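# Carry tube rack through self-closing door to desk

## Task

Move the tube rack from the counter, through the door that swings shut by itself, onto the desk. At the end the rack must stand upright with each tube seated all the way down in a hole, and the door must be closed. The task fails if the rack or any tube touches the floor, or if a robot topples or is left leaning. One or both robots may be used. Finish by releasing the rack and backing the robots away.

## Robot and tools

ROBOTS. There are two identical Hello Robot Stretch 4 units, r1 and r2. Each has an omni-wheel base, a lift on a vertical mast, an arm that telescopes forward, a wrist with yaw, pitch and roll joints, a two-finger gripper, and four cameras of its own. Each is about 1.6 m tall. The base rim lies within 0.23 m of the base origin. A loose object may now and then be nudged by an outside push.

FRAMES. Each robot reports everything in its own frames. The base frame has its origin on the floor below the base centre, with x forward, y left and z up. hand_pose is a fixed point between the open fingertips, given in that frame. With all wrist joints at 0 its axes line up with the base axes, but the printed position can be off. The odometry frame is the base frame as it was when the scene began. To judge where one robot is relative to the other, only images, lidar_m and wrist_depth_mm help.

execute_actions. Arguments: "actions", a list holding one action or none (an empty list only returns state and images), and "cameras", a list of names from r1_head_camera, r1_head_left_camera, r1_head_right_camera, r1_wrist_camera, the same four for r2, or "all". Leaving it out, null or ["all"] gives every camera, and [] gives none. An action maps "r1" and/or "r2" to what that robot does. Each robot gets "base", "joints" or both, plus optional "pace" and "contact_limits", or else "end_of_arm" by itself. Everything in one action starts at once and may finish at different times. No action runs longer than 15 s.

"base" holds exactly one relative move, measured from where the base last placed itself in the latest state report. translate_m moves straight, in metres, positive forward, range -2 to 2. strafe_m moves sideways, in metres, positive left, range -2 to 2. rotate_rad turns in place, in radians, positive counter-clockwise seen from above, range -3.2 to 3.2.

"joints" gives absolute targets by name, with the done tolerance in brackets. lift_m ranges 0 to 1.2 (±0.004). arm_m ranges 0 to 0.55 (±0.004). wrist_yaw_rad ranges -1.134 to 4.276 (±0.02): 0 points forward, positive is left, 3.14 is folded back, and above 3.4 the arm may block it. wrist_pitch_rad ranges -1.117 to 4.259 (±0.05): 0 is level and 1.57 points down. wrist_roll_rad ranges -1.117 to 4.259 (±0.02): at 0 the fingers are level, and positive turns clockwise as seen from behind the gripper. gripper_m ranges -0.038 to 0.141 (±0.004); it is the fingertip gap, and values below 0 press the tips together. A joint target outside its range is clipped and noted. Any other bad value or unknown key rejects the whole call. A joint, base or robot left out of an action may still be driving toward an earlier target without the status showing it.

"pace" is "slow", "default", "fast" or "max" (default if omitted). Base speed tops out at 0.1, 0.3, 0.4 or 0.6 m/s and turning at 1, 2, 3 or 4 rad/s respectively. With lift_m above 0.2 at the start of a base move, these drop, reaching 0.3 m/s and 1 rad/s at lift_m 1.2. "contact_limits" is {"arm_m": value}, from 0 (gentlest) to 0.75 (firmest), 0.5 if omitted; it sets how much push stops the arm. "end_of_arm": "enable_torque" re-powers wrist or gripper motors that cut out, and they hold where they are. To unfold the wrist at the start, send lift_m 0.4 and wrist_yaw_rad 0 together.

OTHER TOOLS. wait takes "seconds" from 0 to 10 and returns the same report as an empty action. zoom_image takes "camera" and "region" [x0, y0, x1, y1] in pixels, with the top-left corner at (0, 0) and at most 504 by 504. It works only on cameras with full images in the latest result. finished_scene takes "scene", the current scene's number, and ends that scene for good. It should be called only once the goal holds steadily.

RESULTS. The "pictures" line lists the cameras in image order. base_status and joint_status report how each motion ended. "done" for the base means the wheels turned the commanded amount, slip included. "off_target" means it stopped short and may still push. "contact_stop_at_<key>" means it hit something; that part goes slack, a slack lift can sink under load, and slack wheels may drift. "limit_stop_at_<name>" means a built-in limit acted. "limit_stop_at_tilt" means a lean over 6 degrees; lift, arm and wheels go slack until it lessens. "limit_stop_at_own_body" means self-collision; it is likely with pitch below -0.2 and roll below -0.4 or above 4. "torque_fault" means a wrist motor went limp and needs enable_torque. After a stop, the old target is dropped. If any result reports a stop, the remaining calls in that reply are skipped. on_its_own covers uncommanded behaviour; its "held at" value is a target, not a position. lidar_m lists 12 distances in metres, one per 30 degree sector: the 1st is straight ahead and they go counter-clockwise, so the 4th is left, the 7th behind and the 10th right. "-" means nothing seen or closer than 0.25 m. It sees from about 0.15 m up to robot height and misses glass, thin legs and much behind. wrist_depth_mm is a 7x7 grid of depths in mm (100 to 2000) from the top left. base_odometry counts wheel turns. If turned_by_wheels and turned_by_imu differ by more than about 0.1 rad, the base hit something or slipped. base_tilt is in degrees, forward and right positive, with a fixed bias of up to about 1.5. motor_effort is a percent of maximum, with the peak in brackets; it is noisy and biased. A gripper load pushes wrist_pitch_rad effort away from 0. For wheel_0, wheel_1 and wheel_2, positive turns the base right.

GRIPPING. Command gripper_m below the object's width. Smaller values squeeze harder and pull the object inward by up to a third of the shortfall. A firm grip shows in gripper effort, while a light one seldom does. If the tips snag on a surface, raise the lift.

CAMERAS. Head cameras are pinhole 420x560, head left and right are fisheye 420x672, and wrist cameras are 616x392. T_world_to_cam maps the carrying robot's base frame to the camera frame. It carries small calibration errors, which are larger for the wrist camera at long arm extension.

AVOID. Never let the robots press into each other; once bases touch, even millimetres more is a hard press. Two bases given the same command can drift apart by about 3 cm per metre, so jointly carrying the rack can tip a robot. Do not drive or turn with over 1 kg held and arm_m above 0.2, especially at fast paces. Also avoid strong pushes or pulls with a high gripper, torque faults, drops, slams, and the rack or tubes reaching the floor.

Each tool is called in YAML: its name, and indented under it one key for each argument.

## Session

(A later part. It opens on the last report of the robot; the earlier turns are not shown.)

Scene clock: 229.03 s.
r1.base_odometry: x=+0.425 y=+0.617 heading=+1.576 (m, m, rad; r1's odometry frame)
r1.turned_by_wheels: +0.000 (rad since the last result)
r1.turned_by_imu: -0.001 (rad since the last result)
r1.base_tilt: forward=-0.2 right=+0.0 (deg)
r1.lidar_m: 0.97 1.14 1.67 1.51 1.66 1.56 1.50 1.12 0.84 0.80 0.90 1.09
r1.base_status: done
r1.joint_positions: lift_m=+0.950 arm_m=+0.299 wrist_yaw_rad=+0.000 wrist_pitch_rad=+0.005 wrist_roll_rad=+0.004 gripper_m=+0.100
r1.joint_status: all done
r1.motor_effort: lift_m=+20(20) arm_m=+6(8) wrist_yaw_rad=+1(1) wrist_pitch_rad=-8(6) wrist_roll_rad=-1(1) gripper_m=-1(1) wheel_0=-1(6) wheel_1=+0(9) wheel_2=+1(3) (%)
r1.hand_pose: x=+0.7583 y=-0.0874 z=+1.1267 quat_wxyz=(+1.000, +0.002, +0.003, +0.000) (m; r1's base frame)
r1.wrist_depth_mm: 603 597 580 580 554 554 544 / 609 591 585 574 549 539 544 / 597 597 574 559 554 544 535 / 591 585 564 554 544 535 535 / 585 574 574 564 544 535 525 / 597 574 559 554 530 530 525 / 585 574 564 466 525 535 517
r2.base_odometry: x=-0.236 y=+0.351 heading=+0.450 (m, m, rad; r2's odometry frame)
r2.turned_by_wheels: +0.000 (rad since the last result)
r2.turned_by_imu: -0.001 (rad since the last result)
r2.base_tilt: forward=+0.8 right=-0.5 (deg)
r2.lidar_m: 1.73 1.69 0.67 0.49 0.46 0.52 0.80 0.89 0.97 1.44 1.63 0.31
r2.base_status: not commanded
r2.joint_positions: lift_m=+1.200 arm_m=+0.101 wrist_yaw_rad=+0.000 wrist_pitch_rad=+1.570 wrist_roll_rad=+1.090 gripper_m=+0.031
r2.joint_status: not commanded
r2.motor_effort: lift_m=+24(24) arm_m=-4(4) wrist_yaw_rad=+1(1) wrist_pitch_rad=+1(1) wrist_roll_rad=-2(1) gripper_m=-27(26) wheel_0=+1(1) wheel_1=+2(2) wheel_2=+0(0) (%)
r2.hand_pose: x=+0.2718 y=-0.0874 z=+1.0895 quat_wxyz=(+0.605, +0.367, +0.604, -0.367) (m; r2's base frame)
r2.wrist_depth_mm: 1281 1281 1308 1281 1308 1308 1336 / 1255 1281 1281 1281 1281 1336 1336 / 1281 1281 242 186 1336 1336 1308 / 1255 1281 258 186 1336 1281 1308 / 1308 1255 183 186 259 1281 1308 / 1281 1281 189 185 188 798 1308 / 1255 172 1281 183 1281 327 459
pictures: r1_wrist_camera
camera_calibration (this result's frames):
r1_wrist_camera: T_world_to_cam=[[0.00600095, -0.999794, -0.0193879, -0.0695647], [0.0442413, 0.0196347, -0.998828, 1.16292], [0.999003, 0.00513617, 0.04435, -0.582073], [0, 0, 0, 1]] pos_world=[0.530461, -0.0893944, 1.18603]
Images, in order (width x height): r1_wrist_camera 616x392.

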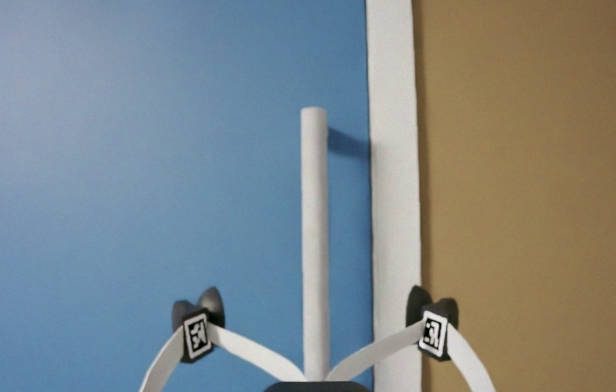

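execute_actions:
  actions:
    - {"r1":{"base":{"translate_m":0.30}}}
  cameras: []

execute_actions:
  actions:
    - {"r1":{"joints":{"gripper_m":-0.035}}}
  cameras: ["r1_wrist_camera"]

Scene clock: 234.80 s.
r1.base_odometry: x=+0.423 y=+0.917 heading=+1.576 (m, m, rad; r1's odometry frame)
r1.turned_by_wheels: +0.000 (rad since the last result)
r1.turned_by_imu: -0.001 (rad since the last result)
r1.base_tilt: forward=-0.2 right=+0.0 (deg)
r1.lidar_m: 0.68 0.80 1.19 2.22 1.58 1.86 1.81 1.15 0.88 0.86 0.94 0.76
r1.base_status: done
r1.joint_positions: lift_m=+0.950 arm_m=+0.299 wrist_yaw_rad=+0.000 wrist_pitch_rad=+0.005 wrist_roll_rad=+0.004 gripper_m=+0.100
r1.joint_status: not commanded
r1.motor_effort: lift_m=+20(20) arm_m=+6(6) wrist_yaw_rad=+0(2) wrist_pitch_rad=-9(6) wrist_roll_rad=+1(1) gripper_m=+0(1) wheel_0=+1(3) wheel_1=+1(5) wheel_2=+2(9) (%)
r1.hand_pose: x=+0.7583 y=-0.0874 z=+1.1267 quat_wxyz=(+1.000, +0.002, +0.003, +0.000) (m; r1's base frame)
r1.wrist_depth_mm: 278 272 265 182 256 238 247 / 276 270 264 180 255 236 245 / 273 267 264 178 254 236 233 / 271 266 262 177 252 233 232 / 271 264 259 176 250 233 229 / 270 265 257 173 249 230 227 / 265 260 255 170 248 228 227
r2.base_odometry: x=-0.236 y=+0.351 heading=+0.450 (m, m, rad; r2's odometry frame)
r2.turned_by_wheels: +0.000 (rad since the last result)
r2.turned_by_imu: -0.001 (rad since the last result)
r2.base_tilt: forward=+0.7 right=-0.5 (deg)
r2.lidar_m: 1.71 1.68 0.66 0.50 0.48 0.54 0.78 0.89 0.97 1.44 2.60 0.31
r2.base_status: not commanded
r2.joint_positions: lift_m=+1.200 arm_m=+0.101 wrist_yaw_rad=+0.000 wrist_pitch_rad=+1.570 wrist_roll_rad=+1.090 gripper_m=+0.031
r2.joint_status: not commanded
r2.motor_effort: lift_m=+24(24) arm_m=-4(4) wrist_yaw_rad=+0(0) wrist_pitch_rad=-1(0) wrist_roll_rad=-2(2) gripper_m=-27(27) wheel_0=+1(1) wheel_1=+2(2) wheel_2=+0(0) (%)
r2.hand_pose: x=+0.2718 y=-0.0874 z=+1.0895 quat_wxyz=(+0.605, +0.367, +0.604, -0.367) (m; r2's base frame)
r2.wrist_depth_mm: 1281 1281 1308 1281 1308 1308 1366 / 1255 1281 1308 1281 1308 1336 1308 / 1281 1281 242 186 1308 1308 1308 / 1281 1281 257 186 1308 1308 1336 / 1308 1255 183 185 258 1308 1308 / 1255 1281 188 185 188 788 1336 / 1255 172 1281 183 1308 327 462
pictures: none
No camera images: the call's "cameras" was empty. Leave "cameras" out to get every camera's image.

Scene clock: 236.97 s.
r1.base_odometry: x=+0.423 y=+0.918 heading=+1.577 (m, m, rad; r1's odometry frame)
r1.turned_by_wheels: +0.001 (rad since the last result)
r1.turned_by_imu: -0.031 (rad since the last result)
r1.base_tilt: forward=-0.1 right=+0.0 (deg)
r1.lidar_m: 0.67 0.80 1.15 2.22 1.59 1.88 1.81 1.20 0.90 0.86 0.92 0.76
r1.base_status: not commanded
r1.joint_positions: lift_m=+0.950 arm_m=+0.301 wrist_yaw_rad=+0.014 wrist_pitch_rad=+0.005 wrist_roll_rad=+0.005 gripper_m=-0.034
r1.joint_status: all done
r1.on_its_own: wrist_yaw_rad is at rest, and its effort (-40) is outside its rest range (-13 to +13)
r1.motor_effort: lift_m=+20(20) arm_m=-4(6) wrist_yaw_rad=-40(42) wrist_pitch_rad=-8(8) wrist_roll_rad=+1(2) gripper_m=-24(27) wheel_0=+2(7) wheel_1=-1(5) wheel_2=+15(14) (%)
r1.hand_pose: x=+0.7613 y=-0.0833 z=+1.1266 quat_wxyz=(+1.000, +0.002, +0.003, +0.007) (m; r1's base frame)
r1.wrist_depth_mm: 267 260 256 173 251 230 240 / 264 259 255 171 247 230 239 / 262 258 254 170 246 227 237 / 260 255 252 169 245 226 235 / 259 254 250 167 243 225 224 / 256 253 248 166 239 223 222 / 254 251 175 163 176 222 220
r2.base_odometry: x=-0.236 y=+0.351 heading=+0.450 (m, m, rad; r2's odometry frame)
r2.turned_by_wheels: +0.000 (rad since the last result)
r2.turned_by_imu: +0.000 (rad since the last result)
r2.base_tilt: forward=+0.6 right=-0.5 (deg)
r2.lidar_m: 1.74 1.68 0.65 0.49 0.47 0.54 0.80 0.90 0.96 1.43 2.59 0.30
r2.base_status: not commanded
r2.joint_positions: lift_m=+1.200 arm_m=+0.101 wrist_yaw_rad=+0.000 wrist_pitch_rad=+1.570 wrist_roll_rad=+1.090 gripper_m=+0.031
r2.joint_status: not commanded
r2.motor_effort: lift_m=+24(24) arm_m=-4(4) wrist_yaw_rad=+5(2) wrist_pitch_rad=-1(0) wrist_roll_rad=-2(2) gripper_m=-25(24) wheel_0=+1(1) wheel_1=+2(2) wheel_2=+0(0) (%)
r2.hand_pose: x=+0.2718 y=-0.0874 z=+1.0895 quat_wxyz=(+0.605, +0.367, +0.604, -0.367) (m; r2's base frame)
r2.wrist_depth_mm: 1281 1308 1308 1308 1308 1308 1336 / 1255 1281 1308 1308 1308 1336 1308 / 1255 1255 241 186 1281 1366 1308 / 1255 1255 257 186 1308 1308 1336 / 1255 1308 183 186 258 1308 1336 / 1281 1281 189 185 187 788 1308 / 1281 172 1308 183 1281 329 462
pictures: r1_wrist_camera
camera_calibration (this result's frames):
r1_wrist_camera: T_world_to_cam=[[0.0201856, -0.999605, -0.0195512, -0.0760799], [0.0437526, 0.0204196, -0.998834, 1.1631], [0.998838, 0.0193066, 0.0441475, -0.583539], [0, 0, 0, 1]] pos_world=[0.533509, -0.0885336, 1.18601]
Images, in order (width x height): r1_wrist_camera 616x392.

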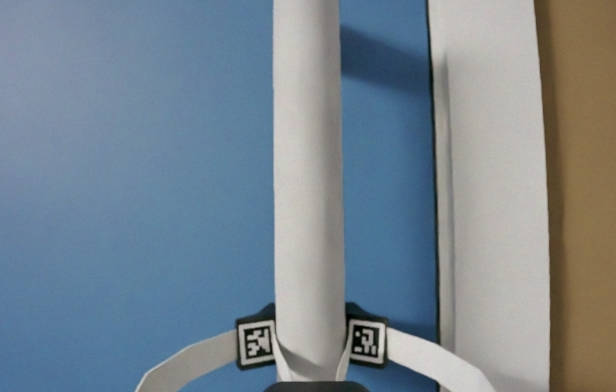

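Pull with the base at default pace.

execute_actions:
  actions:
    - {"r1":{"base":{"translate_m":-0.3}}}
  cameras: ["r1_head_camera","r1_wrist_camera"]

Scene clock: 241.43 s.
r1.base_odometry: x=+0.427 y=+0.921 heading=+1.605 (m, m, rad; r1's odometry frame)
r1.turned_by_wheels: +0.028 (rad since the last result)
r1.turned_by_imu: +0.013 (rad since the last result)
r1.base_tilt: forward=-0.2 right=+0.0 (deg)
r1.lidar_m: 0.69 0.79 1.16 2.22 1.58 1.88 1.82 1.16 0.88 0.87 0.93 0.76
r1.base_status: translate_m contact_stop (by the wheels' count: +0.003 of -0.300)
r1.joint_positions: lift_m=+0.950 arm_m=+0.301 wrist_yaw_rad=+0.000 wrist_pitch_rad=+0.006 wrist_roll_rad=+0.005 gripper_m=-0.035
r1.joint_status: not commanded
r1.on_its_own: the wheels are slack since a contact_stop
r1.motor_effort: lift_m=+19(20) arm_m=-6(8) wrist_yaw_rad=+1(96) wrist_pitch_rad=-10(24) wrist_roll_rad=-1(1) gripper_m=-20(28) wheel_0=+0(11) wheel_1=+0(4) wheel_2=+0(35) (%)
r1.hand_pose: x=+0.7604 y=-0.0875 z=+1.1267 quat_wxyz=(+1.000, +0.002, +0.003, +0.000) (m; r1's base frame)
r1.wrist_depth_mm: 260 255 252 166 244 226 237 / 257 253 251 165 244 226 223 / 256 253 248 164 241 224 223 / 254 252 248 163 241 223 221 / 252 249 244 163 238 221 220 / 249 247 243 161 236 220 219 / 250 246 176 158 175 217 216
r2.base_odometry: x=-0.236 y=+0.351 heading=+0.450 (m, m, rad; r2's odometry frame)
r2.turned_by_wheels: +0.000 (rad since the last result)
r2.turned_by_imu: -0.001 (rad since the last result)
r2.base_tilt: forward=+0.7 right=-0.5 (deg)
r2.lidar_m: 1.73 1.70 0.66 0.49 0.47 0.51 0.79 0.90 0.98 1.44 2.59 0.28
r2.base_status: not commanded
r2.joint_positions: lift_m=+1.200 arm_m=+0.101 wrist_yaw_rad=+0.000 wrist_pitch_rad=+1.570 wrist_roll_rad=+1.090 gripper_m=+0.031
r2.joint_status: not commanded
r2.motor_effort: lift_m=+24(24) arm_m=-4(4) wrist_yaw_rad=+0(0) wrist_pitch_rad=+0(0) wrist_roll_rad=-1(2) gripper_m=-28(27) wheel_0=+1(1) wheel_1=+2(2) wheel_2=+0(0) (%)
r2.hand_pose: x=+0.2718 y=-0.0874 z=+1.0895 quat_wxyz=(+0.605, +0.367, +0.604, -0.367) (m; r2's base frame)
r2.wrist_depth_mm: 1281 1308 1281 1281 1308 1281 1336 / 1255 1308 1281 1308 1308 1336 1308 / 1308 1281 241 186 1281 1308 1336 / 1281 1281 257 186 1308 1336 1308 / 1281 1255 183 185 258 1336 1308 / 1255 1281 189 185 188 788 1308 / 1281 172 1255 183 1281 329 462
pictures: r1_head_camera, r1_wrist_camera
camera_calibration (this result's frames):
r1_wrist_camera: T_world_to_cam=[[0.00575805, -0.999785, -0.0199358, -0.0688417], [0.0437651, 0.0201689, -0.998838, 1.16323], [0.999025, 0.00487887, 0.0438718, -0.58369], [0, 0, 0, 1]] pos_world=[0.532609, -0.0894401, 1.18611]
Images, in order (width x height): r1_head_camera 420x560, r1_wrist_camera 616x392.

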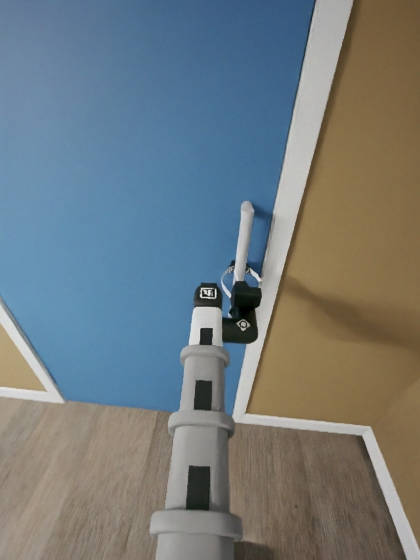

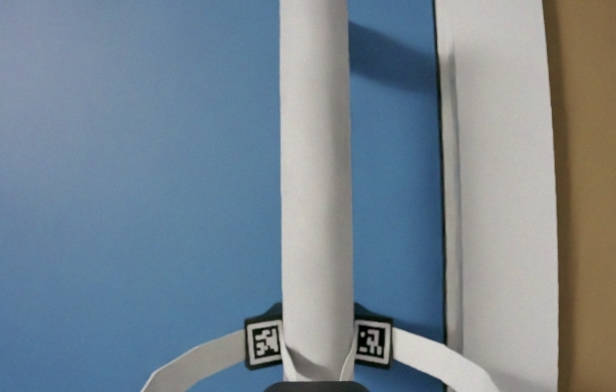

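execute_actions:
  actions:
    - {"r1":{"base":{"translate_m":-0.3},"joints":{"wrist_yaw_rad":0.02}}}
  cameras: ["r1_head_camera"]

Scene clock: 248.40 s.
r1.base_odometry: x=+0.447 y=+0.900 heading=+1.651 (m, m, rad; r1's odometry frame)
r1.turned_by_wheels: +0.046 (rad since the last result)
r1.turned_by_imu: -0.017 (rad since the last result)
r1.base_tilt: forward=-0.2 right=+0.0 (deg)
r1.lidar_m: 0.66 0.79 1.12 2.20 1.58 1.87 1.82 1.19 0.85 0.87 0.93 0.77
r1.base_status: translate_m contact_stop (by the wheels' count: -0.022 of -0.300)
r1.joint_positions: lift_m=+0.950 arm_m=+0.301 wrist_yaw_rad=+0.021 wrist_pitch_rad=+0.006 wrist_roll_rad=+0.005 gripper_m=-0.035
r1.joint_status: all done
r1.on_its_own: the wheels are slack since a contact_stop
r1.motor_effort: lift_m=+19(19) arm_m=-5(7) wrist_yaw_rad=-4(94) wrist_pitch_rad=-9(35) wrist_roll_rad=-2(3) gripper_m=-18(26) wheel_0=+0(14) wheel_1=+0(4) wheel_2=+0(36) (%)
r1.hand_pose: x=+0.7621 y=-0.0813 z=+1.1266 quat_wxyz=(+1.000, +0.002, +0.003, +0.011) (m; r1's base frame)
r1.wrist_depth_mm: 262 257 254 169 247 228 237 / 258 255 251 166 242 226 236 / 258 255 250 165 243 225 222 / 255 252 248 163 241 223 220 / 255 250 247 163 240 222 220 / 253 250 246 162 236 220 218 / 251 247 175 158 176 218 217
r2.base_odometry: x=-0.236 y=+0.351 heading=+0.450 (m, m, rad; r2's odometry frame)
r2.turned_by_wheels: +0.000 (rad since the last result)
r2.turned_by_imu: -0.001 (rad since the last result)
r2.base_tilt: forward=+0.7 right=-0.5 (deg)
r2.lidar_m: 1.74 1.69 0.64 0.50 0.46 0.55 0.80 0.90 0.97 1.43 2.59 0.29
r2.base_status: not commanded
r2.joint_positions: lift_m=+1.200 arm_m=+0.101 wrist_yaw_rad=+0.000 wrist_pitch_rad=+1.570 wrist_roll_rad=+1.090 gripper_m=+0.031
r2.joint_status: not commanded
r2.motor_effort: lift_m=+24(24) arm_m=-4(4) wrist_yaw_rad=+3(1) wrist_pitch_rad=-1(0) wrist_roll_rad=-2(2) gripper_m=-27(28) wheel_0=+1(1) wheel_1=+2(2) wheel_2=+0(0) (%)
r2.hand_pose: x=+0.2718 y=-0.0874 z=+1.0895 quat_wxyz=(+0.605, +0.367, +0.604, -0.367) (m; r2's base frame)
r2.wrist_depth_mm: 1255 1281 1281 1308 1308 1308 1308 / 1281 1281 1281 1281 1308 1336 1308 / 1281 1308 241 186 1308 1308 1308 / 1281 1281 257 186 1281 1308 1336 / 1281 1255 183 185 258 1308 1308 / 1255 1281 189 185 188 788 1336 / 1255 172 1281 183 1308 329 462
pictures: r1_head_camera
Images, in order (width x height): r1_head_camera 420x560.

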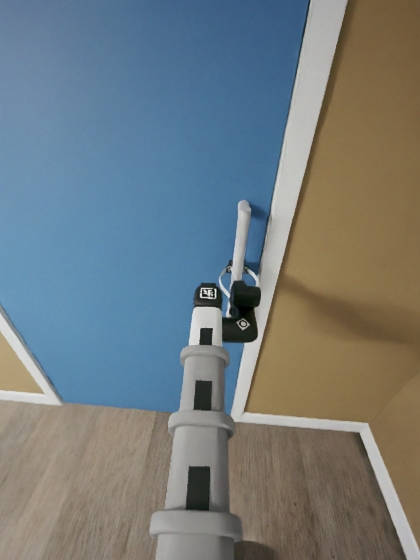

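execute_actions:
  actions:
    - {"r1":{"base":{"strafe_m":-0.085},"joints":{"wrist_yaw_rad":0.285,"gripper_m":0.1}}}
  cameras: ["r1_head_camera","r1_wrist_camera"]

Scene clock: 261.90 s.
r1.base_odometry: x=+0.531 y=+0.906 heading=+1.650 (m, m, rad; r1's odometry frame)
r1.turned_by_wheels: -0.001 (rad since the last result)
r1.turned_by_imu: +0.025 (rad since the last result)
r1.base_tilt: forward=-0.3 right=+0.1 (deg)
r1.lidar_m: 0.68 0.82 1.19 2.27 1.66 1.86 1.79 1.06 0.81 0.79 0.86 0.78
r1.base_status: done
r1.joint_positions: lift_m=+0.950 arm_m=+0.299 wrist_yaw_rad=+0.273 wrist_pitch_rad=+0.005 wrist_roll_rad=+0.005 gripper_m=+0.100
r1.joint_status: all done
r1.on_its_own: wrist_yaw_rad is at rest, and its effort (+36) is outside its rest range (-13 to +13)
r1.motor_effort: lift_m=+19(19) arm_m=+4(5) wrist_yaw_rad=+36(93) wrist_pitch_rad=-8(10) wrist_roll_rad=+1(1) gripper_m=+1(14) wheel_0=+0(16) wheel_1=+1(16) wheel_2=-16(22) (%)
r1.hand_pose: x=+0.7716 y=-0.0065 z=+1.1267 quat_wxyz=(+0.991, +0.002, +0.003, +0.136) (m; r1's base frame)
r1.wrist_depth_mm: 334 300 271 165 228 203 189 / 330 298 271 164 229 212 189 / 329 297 266 163 228 211 189 / 327 293 267 161 226 210 187 / 320 293 264 160 225 209 186 / 319 289 264 159 220 208 185 / 319 289 189 155 181 193 184
r2.base_odometry: x=-0.236 y=+0.351 heading=+0.450 (m, m, rad; r2's odometry frame)
r2.turned_by_wheels: +0.000 (rad since the last result)
r2.turned_by_imu: -0.001 (rad since the last result)
r2.base_tilt: forward=+0.7 right=-0.5 (deg)
r2.lidar_m: 1.71 1.68 0.66 0.49 0.48 0.52 0.79 0.88 0.97 1.43 2.58 0.31
r2.base_status: not commanded
r2.joint_positions: lift_m=+1.200 arm_m=+0.101 wrist_yaw_rad=+0.000 wrist_pitch_rad=+1.570 wrist_roll_rad=+1.090 gripper_m=+0.031
r2.joint_status: not commanded
r2.motor_effort: lift_m=+24(24) arm_m=-4(4) wrist_yaw_rad=+1(0) wrist_pitch_rad=+1(0) wrist_roll_rad=-2(1) gripper_m=-27(29) wheel_0=+1(1) wheel_1=+2(2) wheel_2=+0(0) (%)
r2.hand_pose: x=+0.2718 y=-0.0874 z=+1.0895 quat_wxyz=(+0.605, +0.367, +0.604, -0.367) (m; r2's base frame)
r2.wrist_depth_mm: 1281 1281 1308 1308 1308 1308 1336 / 1281 1255 1281 1308 1308 1308 1336 / 1281 1255 241 186 1308 1308 1336 / 1281 1255 257 186 1308 1308 1336 / 1281 1255 184 185 258 1308 1308 / 1255 1281 189 185 188 798 1336 / 1255 172 1281 183 1308 329 459
pictures: r1_head_camera, r1_wrist_camera
camera_calibration (this result's frames):
r1_wrist_camera: T_world_to_cam=[[0.275133, -0.961206, -0.0196017, -0.195877], [0.0370301, 0.0309684, -0.998834, 1.16646], [0.960693, 0.274086, 0.044114, -0.564233], [0, 0, 0, 1]] pos_world=[0.552753, -0.0697528, 1.18615]
Images, in order (width x height): r1_head_camera 420x560, r1_wrist_camera 616x392.

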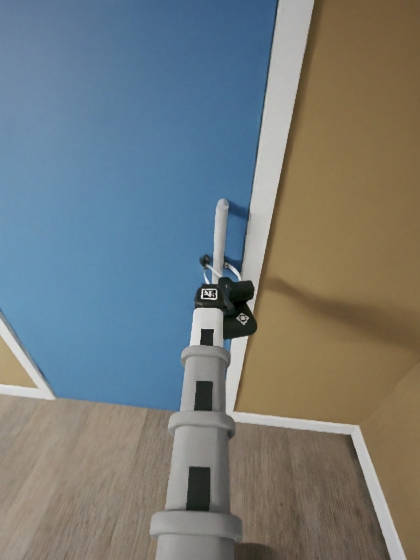

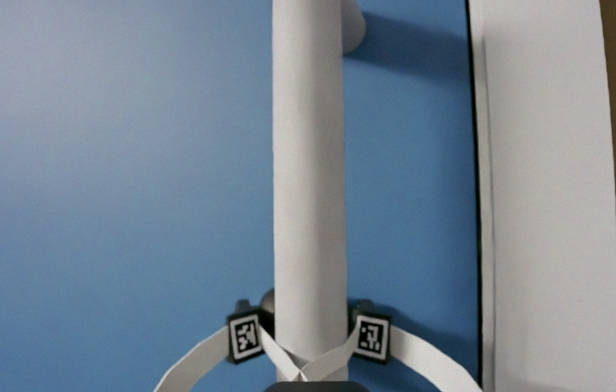

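execute_actions:
  actions:
    - {"r1":{"joints":{"arm_m":0.27,"wrist_yaw_rad":0.285}}}
  cameras: ["r1_wrist_camera"]

Scene clock: 266.93 s.
r1.base_odometry: x=+0.531 y=+0.907 heading=+1.651 (m, m, rad; r1's odometry frame)
r1.turned_by_wheels: +0.001 (rad since the last result)
r1.turned_by_imu: +0.001 (rad since the last result)
r1.base_tilt: forward=-0.2 right=+0.0 (deg)
r1.lidar_m: 0.67 0.81 1.15 2.29 1.64 1.86 1.82 1.08 0.81 0.78 0.86 0.79
r1.base_status: not commanded
r1.joint_positions: lift_m=+0.950 arm_m=+0.271 wrist_yaw_rad=+0.286 wrist_pitch_rad=+0.005 wrist_roll_rad=+0.005 gripper_m=+0.100
r1.joint_status: all done
r1.motor_effort: lift_m=+18(19) arm_m=-6(6) wrist_yaw_rad=-3(32) wrist_pitch_rad=-8(7) wrist_roll_rad=+1(1) gripper_m=-2(1) wheel_0=+1(0) wheel_1=+1(1) wheel_2=-3(17) (%)
r1.hand_pose: x=+0.7434 y=-0.0026 z=+1.1267 quat_wxyz=(+0.990, +0.002, +0.003, +0.142) (m; r1's base frame)
r1.wrist_depth_mm: 382 338 306 193 248 236 211 / 373 334 301 193 251 236 210 / 370 334 300 193 250 236 209 / 373 329 298 193 248 232 208 / 364 327 297 194 245 231 208 / 366 327 286 268 213 228 206 / 364 325 282 178 187 211 204
r2.base_odometry: x=-0.236 y=+0.351 heading=+0.450 (m, m, rad; r2's odometry frame)
r2.turned_by_wheels: +0.000 (rad since the last result)
r2.turned_by_imu: -0.001 (rad since the last result)
r2.base_tilt: forward=+0.7 right=-0.4 (deg)
r2.lidar_m: 1.73 1.67 0.65 0.48 0.44 0.51 0.78 0.88 0.98 1.41 2.59 0.31
r2.base_status: not commanded
r2.joint_positions: lift_m=+1.200 arm_m=+0.101 wrist_yaw_rad=+0.000 wrist_pitch_rad=+1.570 wrist_roll_rad=+1.090 gripper_m=+0.031
r2.joint_status: not commanded
r2.motor_effort: lift_m=+24(24) arm_m=-4(4) wrist_yaw_rad=+2(0) wrist_pitch_rad=-1(0) wrist_roll_rad=-1(2) gripper_m=-28(24) wheel_0=+1(1) wheel_1=+2(2) wheel_2=+0(0) (%)
r2.hand_pose: x=+0.2718 y=-0.0874 z=+1.0895 quat_wxyz=(+0.605, +0.367, +0.604, -0.367) (m; r2's base frame)
r2.wrist_depth_mm: 1281 1281 1281 1281 1308 1308 1336 / 1281 1281 1281 1281 1308 1336 1308 / 1229 1255 241 186 1281 1308 1336 / 1281 1255 257 186 1308 1308 1336 / 1281 1281 183 185 259 1308 1308 / 1281 1281 189 185 188 788 1336 / 1308 172 1281 183 1281 327 459
pictures: r1_wrist_camera
camera_calibration (this result's frames):
r1_wrist_camera: T_world_to_cam=[[0.287378, -0.957617, -0.0196015, -0.193526], [0.0366387, 0.0314403, -0.998834, 1.16768], [0.957116, 0.286325, 0.0441211, -0.535552], [0, 0, 0, 1]] pos_world=[0.525419, -0.068694, 1.18615]
Images, in order (width x height): r1_wrist_camera 616x392.

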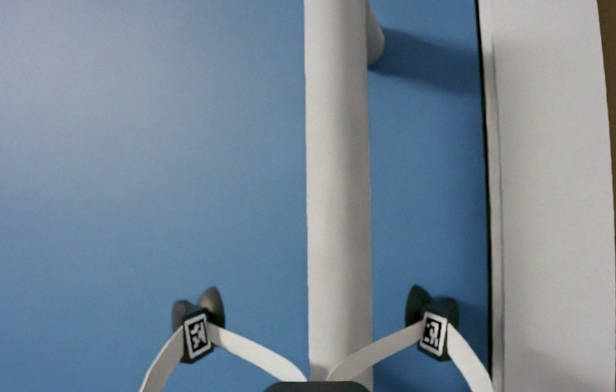

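Handle between fingers. Grip.

execute_actions:
  actions:
    - {"r1":{"joints":{"gripper_m":-0.035}}}
  cameras: []

execute_actions:
  actions:
    - {"r1":{"base":{"translate_m":-0.3},"pace":"slow"}}
  cameras: ["r1_head_camera"]

Scene clock: 272.33 s.
r1.base_odometry: x=+0.531 y=+0.907 heading=+1.653 (m, m, rad; r1's odometry frame)
r1.turned_by_wheels: +0.002 (rad since the last result)
r1.turned_by_imu: -0.051 (rad since the last result)
r1.base_tilt: forward=-0.1 right=+0.0 (deg)
r1.lidar_m: 0.67 0.77 1.09 2.26 1.64 1.89 1.83 1.18 0.84 0.79 0.86 0.76
r1.base_status: not commanded
r1.joint_positions: lift_m=+0.950 arm_m=+0.271 wrist_yaw_rad=+0.301 wrist_pitch_rad=+0.005 wrist_roll_rad=+0.005 gripper_m=-0.034
r1.joint_status: all done
r1.on_its_own: wrist_yaw_rad is at rest, and its effort (-47) is outside its rest range (-13 to +13)
r1.motor_effort: lift_m=+19(19) arm_m=-7(7) wrist_yaw_rad=-47(55) wrist_pitch_rad=-9(9) wrist_roll_rad=+1(0) gripper_m=-25(28) wheel_0=+5(11) wheel_1=+0(7) wheel_2=+19(21) (%)
r1.hand_pose: x=+0.7436 y=+0.0021 z=+1.1267 quat_wxyz=(+0.989, +0.002, +0.003, +0.150) (m; r1's base frame)
r1.wrist_depth_mm: 343 310 282 174 236 212 201 / 342 310 279 172 237 212 200 / 338 304 277 171 236 211 200 / 336 300 276 169 234 220 199 / 330 298 272 168 233 219 197 / 325 298 271 166 226 216 196 / 325 297 177 163 176 201 196
r2.base_odometry: x=-0.236 y=+0.351 heading=+0.450 (m, m, rad; r2's odometry frame)
r2.turned_by_wheels: +0.000 (rad since the last result)
r2.turned_by_imu: -0.001 (rad since the last result)
r2.base_tilt: forward=+0.7 right=-0.5 (deg)
r2.lidar_m: 1.72 1.68 0.62 0.50 0.47 0.53 0.78 0.89 0.98 1.44 2.61 0.30
r2.base_status: not commanded
r2.joint_positions: lift_m=+1.200 arm_m=+0.101 wrist_yaw_rad=+0.000 wrist_pitch_rad=+1.570 wrist_roll_rad=+1.090 gripper_m=+0.031
r2.joint_status: not commanded
r2.motor_effort: lift_m=+24(24) arm_m=-4(4) wrist_yaw_rad=+2(2) wrist_pitch_rad=+0(0) wrist_roll_rad=-2(2) gripper_m=-27(28) wheel_0=+1(1) wheel_1=+2(1) wheel_2=+0(0) (%)
r2.hand_pose: x=+0.2718 y=-0.0874 z=+1.0895 quat_wxyz=(+0.605, +0.367, +0.604, -0.367) (m; r2's base frame)
r2.wrist_depth_mm: 1255 1308 1281 1308 1308 1308 1336 / 1281 1308 1281 1281 1308 1336 1336 / 1308 1308 242 186 1308 1308 1336 / 1281 1281 257 186 1281 1336 1308 / 1255 1308 183 186 258 1281 1336 / 1281 1281 188 185 188 798 1336 / 1281 172 1281 183 1308 327 462
pictures: none
No camera images: the call's "cameras" was empty. Leave "cameras" out to get every camera's image.

Scene clock: 276.60 s.
r1.base_odometry: x=+0.556 y=+0.609 heading=+1.656 (m, m, rad; r1's odometry frame)
r1.turned_by_wheels: +0.003 (rad since the last result)
r1.turned_by_imu: +0.083 (rad since the last result)
r1.base_tilt: forward=-0.1 right=-0.1 (deg)
r1.lidar_m: 0.67 0.88 1.63 1.55 1.71 1.59 1.57 1.07 0.82 0.78 0.87 1.03
r1.base_status: done
r1.joint_positions: lift_m=+0.950 arm_m=+0.272 wrist_yaw_rad=+0.310 wrist_pitch_rad=+0.006 wrist_roll_rad=+0.005 gripper_m=-0.034
r1.joint_status: not commanded
r1.on_its_own: wrist_yaw_rad is at rest, and its effort (-73) is outside its rest range (-13 to +13)
r1.motor_effort: lift_m=+19(19) arm_m=-9(10) wrist_yaw_rad=-73(77) wrist_pitch_rad=-10(8) wrist_roll_rad=+0(2) gripper_m=-29(31) wheel_0=+12(11) wheel_1=-2(4) wheel_2=+30(32) (%)
r1.hand_pose: x=+0.7440 y=+0.0048 z=+1.1266 quat_wxyz=(+0.988, +0.002, +0.003, +0.154) (m; r1's base frame)
r1.wrist_depth_mm: 741 484 349 174 216 197 421 / 715 477 347 172 226 196 415 / 699 469 343 170 226 195 418 / 723 462 343 168 225 192 415 / 683 459 340 167 224 191 415 / 683 462 336 166 213 190 410 / 691 462 176 163 176 180 404
r2.base_odometry: x=-0.236 y=+0.351 heading=+0.450 (m, m, rad; r2's odometry frame)
r2.turned_by_wheels: +0.000 (rad since the last result)
r2.turned_by_imu: -0.001 (rad since the last result)
r2.base_tilt: forward=+0.6 right=-0.6 (deg)
r2.lidar_m: 1.73 1.70 0.65 0.49 0.48 0.50 0.78 0.88 0.97 1.41 1.72 0.31
r2.base_status: not commanded
r2.joint_positions: lift_m=+1.200 arm_m=+0.101 wrist_yaw_rad=+0.000 wrist_pitch_rad=+1.570 wrist_roll_rad=+1.090 gripper_m=+0.031
r2.joint_status: not commanded
r2.motor_effort: lift_m=+24(24) arm_m=-4(4) wrist_yaw_rad=+2(1) wrist_pitch_rad=-1(1) wrist_roll_rad=-1(2) gripper_m=-26(29) wheel_0=+1(1) wheel_1=+2(2) wheel_2=+0(0) (%)
r2.hand_pose: x=+0.2718 y=-0.0874 z=+1.0895 quat_wxyz=(+0.605, +0.367, +0.604, -0.367) (m; r2's base frame)
r2.wrist_depth_mm: 1255 1255 1281 1281 1308 1336 1308 / 1281 1255 1281 1281 1281 1308 1308 / 1308 1281 242 186 1281 1308 1336 / 1255 1281 257 186 1308 1308 1308 / 1281 1281 183 186 258 1308 1308 / 1281 1281 189 185 188 788 1308 / 1281 173 1255 183 1308 329 459
pictures: r1_head_camera
Images, in order (width x height): r1_head_camera 420x560.

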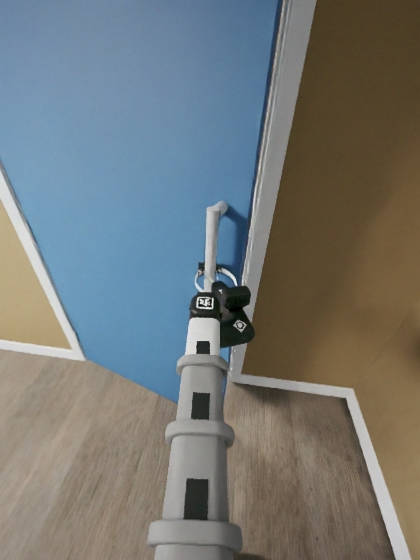

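execute_actions:
  actions:
    - {"r1":{"base":{"translate_m":-0.17},"joints":{"wrist_yaw_rad":0.55},"pace":"slow"}}
  cameras: []

Scene clock: 287.73 s.
r1.base_odometry: x=+0.571 y=+0.440 heading=+1.659 (m, m, rad; r1's odometry frame)
r1.turned_by_wheels: +0.003 (rad since the last result)
r1.turned_by_imu: -0.154 (rad since the last result)
r1.base_tilt: forward=+0.0 right=+0.0 (deg)
r1.lidar_m: 0.67 0.83 1.48 1.60 1.46 1.58 1.48 1.41 0.94 0.86 0.91 1.15
r1.base_status: done
r1.joint_positions: lift_m=+0.950 arm_m=+0.271 wrist_yaw_rad=+0.564 wrist_pitch_rad=+0.011 wrist_roll_rad=+0.005 gripper_m=-0.034
r1.joint_status: all done
r1.on_its_own: wrist_yaw_rad is at rest, and its effort (-39) is outside its rest range (-13 to +13)
r1.motor_effort: lift_m=+21(21) arm_m=-8(10) wrist_yaw_rad=-39(68) wrist_pitch_rad=-23(45) wrist_roll_rad=+0(0) gripper_m=-27(31) wheel_0=+11(15) wheel_1=-1(24) wheel_2=+23(35) (%)
r1.hand_pose: x=+0.7329 y=+0.0802 z=+1.1249 quat_wxyz=(+0.961, +0.001, +0.006, +0.278) (m; r1's base frame)
r1.wrist_depth_mm: 1160 788 424 171 213 183 343 / 1118 759 424 169 228 183 177 / 1118 768 418 168 228 183 177 / 1138 759 421 167 226 183 175 / 1118 759 418 167 227 183 173 / 1118 750 418 166 213 182 163 / 1118 750 177 163 176 172 163
r2.base_odometry: x=-0.236 y=+0.351 heading=+0.450 (m, m, rad; r2's odometry frame)
r2.turned_by_wheels: +0.000 (rad since the last result)
r2.turned_by_imu: -0.001 (rad since the last result)
r2.base_tilt: forward=+0.6 right=-0.5 (deg)
r2.lidar_m: 1.72 1.69 0.66 0.47 0.48 0.52 0.79 0.89 0.98 1.42 1.59 0.30
r2.base_status: not commanded
r2.joint_positions: lift_m=+1.200 arm_m=+0.101 wrist_yaw_rad=+0.000 wrist_pitch_rad=+1.570 wrist_roll_rad=+1.090 gripper_m=+0.031
r2.joint_status: not commanded
r2.motor_effort: lift_m=+24(24) arm_m=-4(4) wrist_yaw_rad=+1(2) wrist_pitch_rad=+1(2) wrist_roll_rad=-2(1) gripper_m=-28(29) wheel_0=+1(1) wheel_1=+2(2) wheel_2=+0(0) (%)
r2.hand_pose: x=+0.2718 y=-0.0874 z=+1.0895 quat_wxyz=(+0.605, +0.367, +0.604, -0.367) (m; r2's base frame)
r2.wrist_depth_mm: 1281 1281 1281 1336 1308 1308 1336 / 1281 1281 1308 1336 1308 1281 1336 / 1255 1281 242 186 1281 1336 1308 / 1255 1281 256 186 1281 1336 1336 / 1255 1281 183 186 258 1281 1281 / 1281 1281 189 185 188 788 1308 / 1255 172 1255 183 1308 327 462
pictures: none
No camera images: the call's "cameras" was empty. Leave "cameras" out to get every camera's image.

execute_actions:
  actions:
    - {"r1":{"base":{"strafe_m":0.2},"joints":{"wrist_yaw_rad":0.75},"pace":"slow"}}
  cameras: ["r1_head_left_camera"]

Scene clock: 294.10 s.
r1.base_odometry: x=+0.371 y=+0.423 heading=+1.659 (m, m, rad; r1's odometry frame)
r1.turned_by_wheels: +0.000 (rad since the last result)
r1.turned_by_imu: -0.595 (rad since the last result)
r1.base_tilt: forward=-0.1 right=+0.0 (deg)
r1.lidar_m: 0.66 0.69 0.75 1.10 1.88 1.24 1.88 1.74 1.76 1.31 1.17 1.22
r1.base_status: done
r1.joint_positions: lift_m=+0.950 arm_m=+0.272 wrist_yaw_rad=+0.746 wrist_pitch_rad=+0.007 wrist_roll_rad=+0.004 gripper_m=-0.034
r1.joint_status: all done
r1.motor_effort: lift_m=+21(21) arm_m=-11(11) wrist_yaw_rad=+11(82) wrist_pitch_rad=-12(23) wrist_roll_rad=+0(3) gripper_m=-25(27) wheel_0=+0(25) wheel_1=-6(17) wheel_2=+12(22) (%)
r1.hand_pose: x=+0.7141 y=+0.1315 z=+1.1261 quat_wxyz=(+0.931, +0.001, +0.004, +0.364) (m; r1's base frame)
r1.wrist_depth_mm: 340 310 278 169 235 445 452 / 340 306 279 167 235 449 452 / 336 304 278 167 233 442 445 / 332 303 274 166 232 225 442 / 330 300 273 166 231 223 439 / 329 297 271 165 225 222 436 / 325 296 169 161 175 216 439
r2.base_odometry: x=-0.236 y=+0.351 heading=+0.450 (m, m, rad; r2's odometry frame)
r2.turned_by_wheels: +0.000 (rad since the last result)
r2.turned_by_imu: -0.001 (rad since the last result)
r2.base_tilt: forward=+0.6 right=-0.5 (deg)
r2.lidar_m: 1.73 1.69 0.66 0.49 0.46 0.53 0.76 0.91 1.00 1.44 2.58 0.30
r2.base_status: not commanded
r2.joint_positions: lift_m=+1.200 arm_m=+0.101 wrist_yaw_rad=+0.000 wrist_pitch_rad=+1.570 wrist_roll_rad=+1.090 gripper_m=+0.031
r2.joint_status: not commanded
r2.motor_effort: lift_m=+24(24) arm_m=-4(4) wrist_yaw_rad=+2(1) wrist_pitch_rad=+0(0) wrist_roll_rad=-2(1) gripper_m=-28(25) wheel_0=+1(1) wheel_1=+1(2) wheel_2=+0(0) (%)
r2.hand_pose: x=+0.2718 y=-0.0874 z=+1.0895 quat_wxyz=(+0.605, +0.367, +0.604, -0.367) (m; r2's base frame)
r2.wrist_depth_mm: 1255 1281 1281 1308 1308 1308 1336 / 1308 1308 1281 1308 1308 1336 1336 / 1281 1281 241 186 1336 1308 1308 / 1255 1281 258 186 1308 1308 1336 / 1281 1281 183 185 258 1336 1336 / 1281 1281 189 185 188 788 1366 / 1281 172 1255 183 1308 327 462
pictures: r1_head_left_camera
Images, in order (width x height): r1_head_left_camera 420x672.

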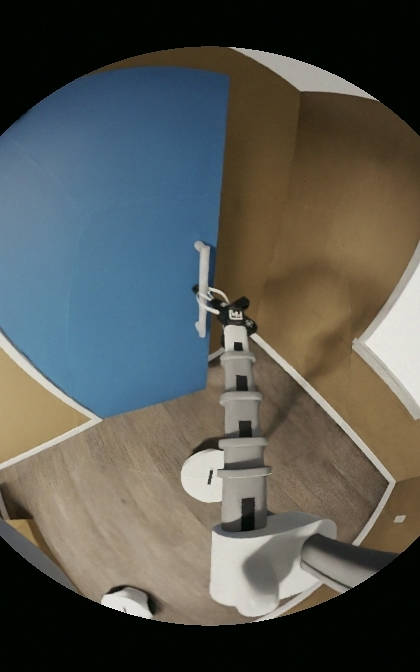

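execute_actions:
  actions:
    - {"r1":{"base":{"translate_m":-0.3},"joints":{"wrist_yaw_rad":0.6},"pace":"slow"}}
  cameras: ["r1_head_left_camera"]

Scene clock: 306.23 s.
r1.base_odometry: x=+0.398 y=+0.125 heading=+1.659 (m, m, rad; r1's odometry frame)
r1.turned_by_wheels: +0.000 (rad since the last result)
r1.turned_by_imu: -0.076 (rad since the last result)
r1.base_tilt: forward=-0.1 right=+0.0 (deg)
r1.lidar_m: 0.65 0.73 0.89 1.27 1.67 0.98 1.23 1.53 1.56 1.58 1.38 1.38
r1.base_status: done
r1.joint_positions: lift_m=+0.950 arm_m=+0.272 wrist_yaw_rad=+0.593 wrist_pitch_rad=+0.006 wrist_roll_rad=+0.004 gripper_m=-0.034
r1.joint_status: all done
r1.on_its_own: wrist_yaw_rad is at rest, and its effort (+18) is outside its rest range (-13 to +13)
r1.motor_effort: lift_m=+21(21) arm_m=-12(11) wrist_yaw_rad=+18(68) wrist_pitch_rad=-11(13) wrist_roll_rad=+1(2) gripper_m=-24(27) wheel_0=-5(16) wheel_1=-8(18) wheel_2=+11(30) (%)
r1.hand_pose: x=+0.7310 y=+0.0887 z=+1.1263 quat_wxyz=(+0.956, +0.001, +0.004, +0.292) (m; r1's base frame)
r1.wrist_depth_mm: 366 324 287 171 233 788 820 / 362 319 285 170 233 225 809 / 359 317 283 168 233 225 798 / 353 314 282 167 230 223 798 / 349 312 281 166 229 222 778 / 347 312 277 165 224 220 768 / 345 309 171 163 174 214 778
r2.base_odometry: x=-0.236 y=+0.351 heading=+0.450 (m, m, rad; r2's odometry frame)
r2.turned_by_wheels: +0.000 (rad since the last result)
r2.turned_by_imu: -0.002 (rad since the last result)
r2.base_tilt: forward=+0.7 right=-0.5 (deg)
r2.lidar_m: 1.73 1.69 0.64 0.50 0.46 0.53 0.78 0.89 0.97 1.44 1.22 0.30
r2.base_status: not commanded
r2.joint_positions: lift_m=+1.200 arm_m=+0.101 wrist_yaw_rad=+0.000 wrist_pitch_rad=+1.570 wrist_roll_rad=+1.090 gripper_m=+0.031
r2.joint_status: not commanded
r2.motor_effort: lift_m=+24(24) arm_m=-4(4) wrist_yaw_rad=+1(1) wrist_pitch_rad=+0(1) wrist_roll_rad=-2(2) gripper_m=-24(26) wheel_0=+1(1) wheel_1=+2(2) wheel_2=+0(0) (%)
r2.hand_pose: x=+0.2718 y=-0.0874 z=+1.0895 quat_wxyz=(+0.605, +0.367, +0.604, -0.367) (m; r2's base frame)
r2.wrist_depth_mm: 1281 1308 1308 1308 1308 1336 1336 / 1281 1281 1308 1308 1281 1336 1336 / 1281 1281 241 186 1308 1281 1366 / 1281 1281 257 186 1308 1308 1308 / 1255 1281 183 185 258 1308 1308 / 1255 1281 189 185 188 788 1336 / 1281 172 1255 183 1308 327 459
pictures: r1_head_left_camera
Images, in order (width x height): r1_head_left_camera 420x672.

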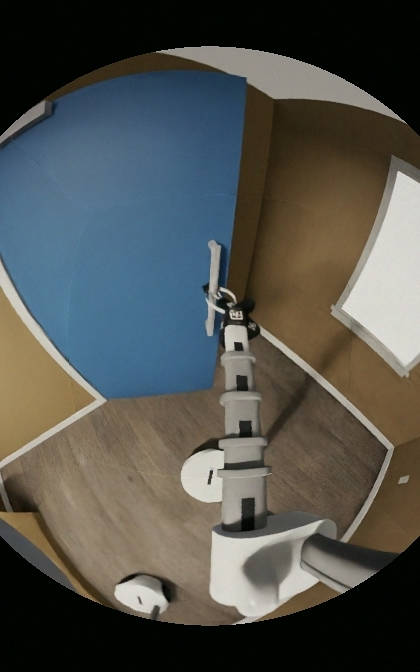

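Working. Continue backward.

execute_actions:
  actions:
    - {"r1":{"base":{"translate_m":-0.3},"joints":{"wrist_yaw_rad":0.7},"pace":"slow"}}
  cameras: ["r1_head_left_camera"]

Scene clock: 312.90 s.
r1.base_odometry: x=+0.424 y=-0.173 heading=+1.658 (m, m, rad; r1's odometry frame)
r1.turned_by_wheels: -0.001 (rad since the last result)
r1.turned_by_imu: -0.151 (rad since the last result)
r1.base_tilt: forward=-0.1 right=+0.1 (deg)
r1.lidar_m: 0.67 0.75 0.97 1.33 1.45 0.70 0.73 1.42 1.41 1.52 1.63 1.59
r1.base_status: done
r1.joint_positions: lift_m=+0.950 arm_m=+0.272 wrist_yaw_rad=+0.689 wrist_pitch_rad=+0.006 wrist_roll_rad=+0.004 gripper_m=-0.034
r1.joint_status: all done
r1.on_its_own: wrist_yaw_rad is at rest, and its effort (+33) is outside its rest range (-13 to +13)
r1.motor_effort: lift_m=+21(21) arm_m=-11(11) wrist_yaw_rad=+33(54) wrist_pitch_rad=-10(12) wrist_roll_rad=+1(2) gripper_m=-24(26) wheel_0=-8(21) wheel_1=-10(22) wheel_2=+7(22) (%)
r1.hand_pose: x=+0.7211 y=+0.1159 z=+1.1263 quat_wxyz=(+0.941, +0.001, +0.004, +0.338) (m; r1's base frame)
r1.wrist_depth_mm: 535 407 327 171 220 208 1138 / 521 407 322 169 228 208 1098 / 512 402 319 169 228 207 1078 / 521 394 320 168 227 202 1060 / 500 394 314 167 225 202 1118 / 504 394 315 166 216 201 1078 / 496 389 169 163 174 189 1078
r2.base_odometry: x=-0.236 y=+0.351 heading=+0.450 (m, m, rad; r2's odometry frame)
r2.turned_by_wheels: +0.000 (rad since the last result)
r2.turned_by_imu: -0.001 (rad since the last result)
r2.base_tilt: forward=+0.7 right=-0.5 (deg)
r2.lidar_m: 1.72 1.68 0.65 0.48 0.47 0.53 0.80 0.90 0.98 1.44 0.94 0.31
r2.base_status: not commanded
r2.joint_positions: lift_m=+1.200 arm_m=+0.101 wrist_yaw_rad=+0.000 wrist_pitch_rad=+1.570 wrist_roll_rad=+1.090 gripper_m=+0.031
r2.joint_status: not commanded
r2.motor_effort: lift_m=+24(24) arm_m=-4(4) wrist_yaw_rad=+1(1) wrist_pitch_rad=+1(1) wrist_roll_rad=-2(2) gripper_m=-27(26) wheel_0=+1(1) wheel_1=+2(2) wheel_2=+0(0) (%)
r2.hand_pose: x=+0.2718 y=-0.0874 z=+1.0895 quat_wxyz=(+0.605, +0.367, +0.604, -0.367) (m; r2's base frame)
r2.wrist_depth_mm: 1281 1308 1205 1281 1308 1308 1308 / 1255 1281 1308 1281 1308 1336 1336 / 1308 1255 241 186 1308 1308 1366 / 1281 1281 258 186 1281 1308 1308 / 1255 1281 183 185 259 1308 1308 / 1281 1281 189 185 189 788 1308 / 1255 172 1281 183 1281 327 462
pictures: r1_head_left_camera
Images, in order (width x height): r1_head_left_camera 420x672.

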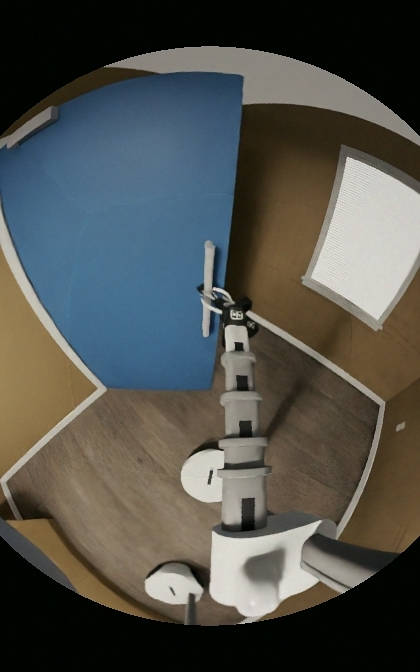

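execute_actions:
  actions: []
  cameras: ["r2_head_left_camera"]

Scene clock: 315.93 s.
r1.base_odometry: x=+0.424 y=-0.173 heading=+1.658 (m, m, rad; r1's odometry frame)
r1.turned_by_wheels: +0.000 (rad since the last result)
r1.turned_by_imu: +0.000 (rad since the last result)
r1.base_tilt: forward=-0.1 right=+0.0 (deg)
r1.lidar_m: 0.66 0.75 0.97 1.31 1.47 0.69 0.72 1.42 1.41 1.53 1.63 1.61
r1.base_status: done
r1.joint_positions: lift_m=+0.950 arm_m=+0.272 wrist_yaw_rad=+0.689 wrist_pitch_rad=+0.006 wrist_roll_rad=+0.004 gripper_m=-0.034
r1.joint_status: all done
r1.on_its_own: wrist_yaw_rad is at rest, and its effort (+32) is outside its rest range (-13 to +13)
r1.motor_effort: lift_m=+21(21) arm_m=-11(11) wrist_yaw_rad=+32(54) wrist_pitch_rad=-12(12) wrist_roll_rad=+1(2) gripper_m=-21(26) wheel_0=-8(21) wheel_1=-10(22) wheel_2=+7(22) (%)
r1.hand_pose: x=+0.7211 y=+0.1159 z=+1.1263 quat_wxyz=(+0.941, +0.001, +0.004, +0.338) (m; r1's base frame)
r1.wrist_depth_mm: 530 407 325 171 220 208 1160 / 521 404 325 169 229 207 1078 / 512 397 322 168 229 208 1078 / 521 397 319 168 228 203 1060 / 504 394 317 167 227 202 1060 / 500 389 315 167 215 202 1042 / 500 392 169 162 175 188 1042
r2.base_odometry: x=-0.236 y=+0.351 heading=+0.450 (m, m, rad; r2's odometry frame)
r2.turned_by_wheels: +0.000 (rad since the last result)
r2.turned_by_imu: -0.001 (rad since the last result)
r2.base_tilt: forward=+0.7 right=-0.5 (deg)
r2.lidar_m: 1.72 1.68 0.66 0.49 0.47 0.51 0.81 0.90 0.97 1.43 0.92 0.29
r2.base_status: not commanded
r2.joint_positions: lift_m=+1.200 arm_m=+0.101 wrist_yaw_rad=+0.000 wrist_pitch_rad=+1.570 wrist_roll_rad=+1.090 gripper_m=+0.031
r2.joint_status: not commanded
r2.motor_effort: lift_m=+24(24) arm_m=-4(4) wrist_yaw_rad=+1(1) wrist_pitch_rad=+1(1) wrist_roll_rad=-2(2) gripper_m=-28(26) wheel_0=+1(1) wheel_1=+2(2) wheel_2=+0(0) (%)
r2.hand_pose: x=+0.2718 y=-0.0874 z=+1.0895 quat_wxyz=(+0.605, +0.367, +0.604, -0.367) (m; r2's base frame)
r2.wrist_depth_mm: 1281 1281 1205 1281 1308 1281 1308 / 1255 1281 1281 1281 1308 1308 1308 / 1281 1281 241 187 1308 1308 1308 / 1255 1281 258 186 1281 1336 1336 / 1281 1281 184 186 258 1336 1308 / 1308 1281 188 185 188 788 1336 / 1308 172 1281 184 1308 329 462
pictures: r2_head_left_camera
Images, in order (width x height): r2_head_left_camera 420x672.

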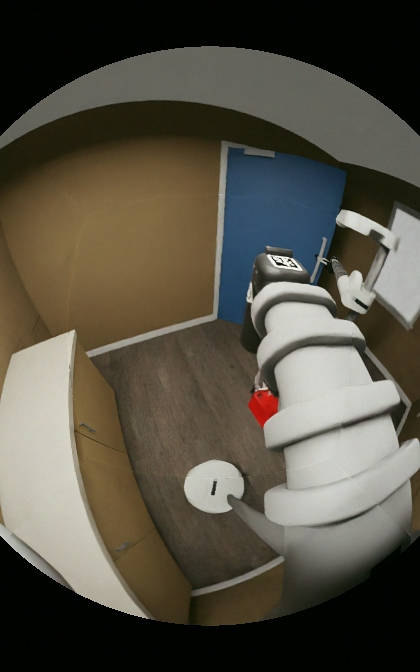

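execute_actions:
  actions:
    - {"r2":{"base":{"strafe_m":-0.95}}}
  cameras: ["r2_head_left_camera"]

Scene clock: 341.73 s.
r1.base_odometry: x=+0.424 y=-0.173 heading=+1.658 (m, m, rad; r1's odometry frame)
r1.turned_by_wheels: +0.000 (rad since the last result)
r1.turned_by_imu: +0.000 (rad since the last result)
r1.base_tilt: forward=-0.1 right=+0.0 (deg)
r1.lidar_m: 0.65 0.74 0.98 1.32 1.46 1.44 1.61 0.70 0.61 1.55 1.62 1.59
r1.base_status: not commanded
r1.joint_positions: lift_m=+0.950 arm_m=+0.272 wrist_yaw_rad=+0.689 wrist_pitch_rad=+0.006 wrist_roll_rad=+0.004 gripper_m=-0.034
r1.joint_status: not commanded
r1.on_its_own: wrist_yaw_rad is at rest, and its effort (+31) is outside its rest range (-13 to +13)
r1.motor_effort: lift_m=+21(21) arm_m=-11(11) wrist_yaw_rad=+31(30) wrist_pitch_rad=-9(10) wrist_roll_rad=+3(2) gripper_m=-22(23) wheel_0=-8(8) wheel_1=-10(10) wheel_2=+7(7) (%)
r1.hand_pose: x=+0.7211 y=+0.1159 z=+1.1263 quat_wxyz=(+0.941, +0.001, +0.004, +0.338) (m; r1's base frame)
r1.wrist_depth_mm: 535 410 324 171 221 207 1118 / 521 404 324 169 229 208 1118 / 517 399 322 169 227 207 1098 / 521 397 319 168 226 203 1060 / 508 392 315 167 226 202 1078 / 504 392 314 166 216 202 1078 / 504 392 169 162 175 189 1060
r2.base_odometry: x=+0.178 y=-0.504 heading=+0.450 (m, m, rad; r2's odometry frame)
r2.turned_by_wheels: +0.000 (rad since the last result)
r2.turned_by_imu: -0.003 (rad since the last result)
r2.base_tilt: forward=+0.7 right=-0.4 (deg)
r2.lidar_m: 0.70 0.69 1.83 1.38 1.34 0.66 0.53 0.49 0.52 0.80 1.74 0.30
r2.base_status: done
r2.joint_positions: lift_m=+1.200 arm_m=+0.101 wrist_yaw_rad=+0.000 wrist_pitch_rad=+1.570 wrist_roll_rad=+1.090 gripper_m=+0.031
r2.joint_status: not commanded
r2.motor_effort: lift_m=+24(24) arm_m=-4(4) wrist_yaw_rad=+2(2) wrist_pitch_rad=+0(1) wrist_roll_rad=-2(2) gripper_m=-29(26) wheel_0=+0(9) wheel_1=+2(11) wheel_2=-1(4) (%)
r2.hand_pose: x=+0.2718 y=-0.0874 z=+1.0895 quat_wxyz=(+0.605, +0.367, +0.604, -0.367) (m; r2's base frame)
r2.wrist_depth_mm: 1281 1281 1255 1308 1308 1281 1042 / 1281 1281 1281 1281 1281 1336 1025 / 1308 1281 242 186 1308 1308 1025 / 1078 1281 257 186 1281 1308 1025 / 878 1118 183 186 258 1336 1025 / 1255 1281 189 185 187 798 1008 / 1281 172 1281 183 1281 327 462
pictures: r2_head_left_camera
Images, in order (width x height): r2_head_left_camera 420x672.

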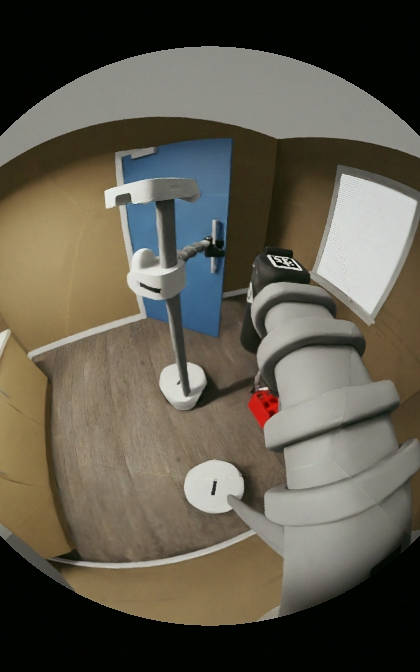

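execute_actions:
  actions:
    - {"r2":{"base":{"rotate_rad":-0.5}}}
  cameras: []

execute_actions:
  actions:
    - {"r2":{"base":{"translate_m":0.9}}}
  cameras: ["r2_head_left_camera"]

Scene clock: 347.30 s.
r1.base_odometry: x=+0.424 y=-0.173 heading=+1.658 (m, m, rad; r1's odometry frame)
r1.turned_by_wheels: +0.000 (rad since the last result)
r1.turned_by_imu: +0.000 (rad since the last result)
r1.base_tilt: forward=-0.2 right=+0.0 (deg)
r1.lidar_m: 0.64 0.75 0.97 1.31 1.45 1.44 1.61 0.69 0.70 1.54 1.62 1.60
r1.base_status: not commanded
r1.joint_positions: lift_m=+0.950 arm_m=+0.272 wrist_yaw_rad=+0.689 wrist_pitch_rad=+0.006 wrist_roll_rad=+0.004 gripper_m=-0.034
r1.joint_status: not commanded
r1.on_its_own: wrist_yaw_rad is at rest, and its effort (+32) is outside its rest range (-13 to +13)
r1.motor_effort: lift_m=+21(21) arm_m=-10(10) wrist_yaw_rad=+32(33) wrist_pitch_rad=-11(10) wrist_roll_rad=+1(1) gripper_m=-23(22) wheel_0=-8(8) wheel_1=-10(10) wheel_2=+7(7) (%)
r1.hand_pose: x=+0.7211 y=+0.1159 z=+1.1263 quat_wxyz=(+0.941, +0.001, +0.004, +0.338) (m; r1's base frame)
r1.wrist_depth_mm: 539 407 325 170 221 208 1118 / 525 404 320 170 228 208 1078 / 512 399 320 169 229 206 1098 / 525 399 320 167 226 203 1098 / 504 392 317 167 225 202 1078 / 500 394 314 166 216 201 1060 / 500 392 169 162 174 190 1042
r2.base_odometry: x=+0.178 y=-0.504 heading=-0.049 (m, m, rad; r2's odometry frame)
r2.turned_by_wheels: -0.500 (rad since the last result)
r2.turned_by_imu: -0.493 (rad since the last result)
r2.base_tilt: forward=+0.5 right=-0.6 (deg)
r2.lidar_m: 1.87 0.69 0.68 1.77 1.38 1.34 0.68 0.51 0.50 0.54 0.83 0.30
r2.base_status: done
r2.joint_positions: lift_m=+1.200 arm_m=+0.101 wrist_yaw_rad=+0.000 wrist_pitch_rad=+1.570 wrist_roll_rad=+1.090 gripper_m=+0.031
r2.joint_status: not commanded
r2.motor_effort: lift_m=+24(23) arm_m=-4(4) wrist_yaw_rad=+1(1) wrist_pitch_rad=+0(0) wrist_roll_rad=-2(2) gripper_m=-29(26) wheel_0=+1(5) wheel_1=+0(5) wheel_2=+1(2) (%)
r2.hand_pose: x=+0.2718 y=-0.0874 z=+1.0895 quat_wxyz=(+0.605, +0.367, +0.604, -0.367) (m; r2's base frame)
r2.wrist_depth_mm: 1281 1281 1281 1308 1281 891 691 / 1281 1308 1281 1281 1308 991 741 / 1281 1281 241 186 1308 1138 831 / 1308 1281 257 186 1308 1281 917 / 1308 1255 168 185 258 1281 1008 / 1281 1205 189 185 187 788 1160 / 1078 172 1281 183 1281 327 455
pictures: none
No camera images: the call's "cameras" was empty. Leave "cameras" out to get every camera's image.

Scene clock: 351.80 s.
r1.base_odometry: x=+0.424 y=-0.173 heading=+1.658 (m, m, rad; r1's odometry frame)
r1.turned_by_wheels: +0.000 (rad since the last result)
r1.turned_by_imu: +0.000 (rad since the last result)
r1.base_tilt: forward=-0.1 right=+0.0 (deg)
r1.lidar_m: 0.65 0.75 0.98 1.30 1.45 1.45 1.60 1.42 1.39 0.53 0.50 1.61
r1.base_status: not commanded
r1.joint_positions: lift_m=+0.950 arm_m=+0.272 wrist_yaw_rad=+0.689 wrist_pitch_rad=+0.006 wrist_roll_rad=+0.004 gripper_m=-0.034
r1.joint_status: not commanded
r1.on_its_own: wrist_yaw_rad is at rest, and its effort (+32) is outside its rest range (-13 to +13)
r1.motor_effort: lift_m=+21(21) arm_m=-10(10) wrist_yaw_rad=+32(33) wrist_pitch_rad=-10(10) wrist_roll_rad=+1(0) gripper_m=-23(22) wheel_0=-8(8) wheel_1=-10(10) wheel_2=+7(7) (%)
r1.hand_pose: x=+0.7211 y=+0.1159 z=+1.1263 quat_wxyz=(+0.941, +0.001, +0.004, +0.338) (m; r1's base frame)
r1.wrist_depth_mm: 535 413 325 170 220 208 1118 / 525 404 324 170 229 207 1118 / 517 397 320 169 228 208 1078 / 525 394 320 167 228 202 1078 / 500 394 317 167 227 202 1042 / 500 392 315 166 215 200 1042 / 500 392 169 161 175 189 1042
r2.base_odometry: x=+1.077 y=-0.548 heading=-0.049 (m, m, rad; r2's odometry frame)
r2.turned_by_wheels: +0.000 (rad since the last result)
r2.turned_by_imu: -0.005 (rad since the last result)
r2.base_tilt: forward=+0.6 right=-0.4 (deg)
r2.lidar_m: 1.10 1.61 0.61 0.53 0.48 2.08 1.38 1.06 1.02 1.13 0.98 0.29
r2.base_status: done
r2.joint_positions: lift_m=+1.200 arm_m=+0.101 wrist_yaw_rad=+0.000 wrist_pitch_rad=+1.570 wrist_roll_rad=+1.090 gripper_m=+0.031
r2.joint_status: not commanded
r2.motor_effort: lift_m=+23(24) arm_m=-4(4) wrist_yaw_rad=+0(2) wrist_pitch_rad=-1(0) wrist_roll_rad=-1(2) gripper_m=-27(27) wheel_0=+1(4) wheel_1=+2(5) wheel_2=+1(10) (%)
r2.hand_pose: x=+0.2718 y=-0.0874 z=+1.0895 quat_wxyz=(+0.605, +0.367, +0.604, -0.367) (m; r2's base frame)
r2.wrist_depth_mm: 1025 1229 1308 1308 1308 1336 1281 / 1255 1281 1281 1308 1308 1308 1308 / 1281 1308 241 186 1336 1308 1308 / 1281 1281 257 186 1308 1308 1308 / 1281 1255 183 185 258 1308 1308 / 1281 1281 189 185 188 788 1308 / 1255 172 1281 183 1308 327 462
pictures: r2_head_left_camera
Images, in order (width x height): r2_head_left_camera 420x672.

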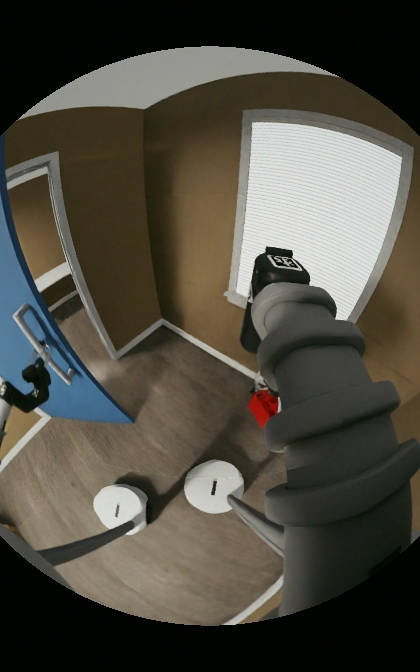

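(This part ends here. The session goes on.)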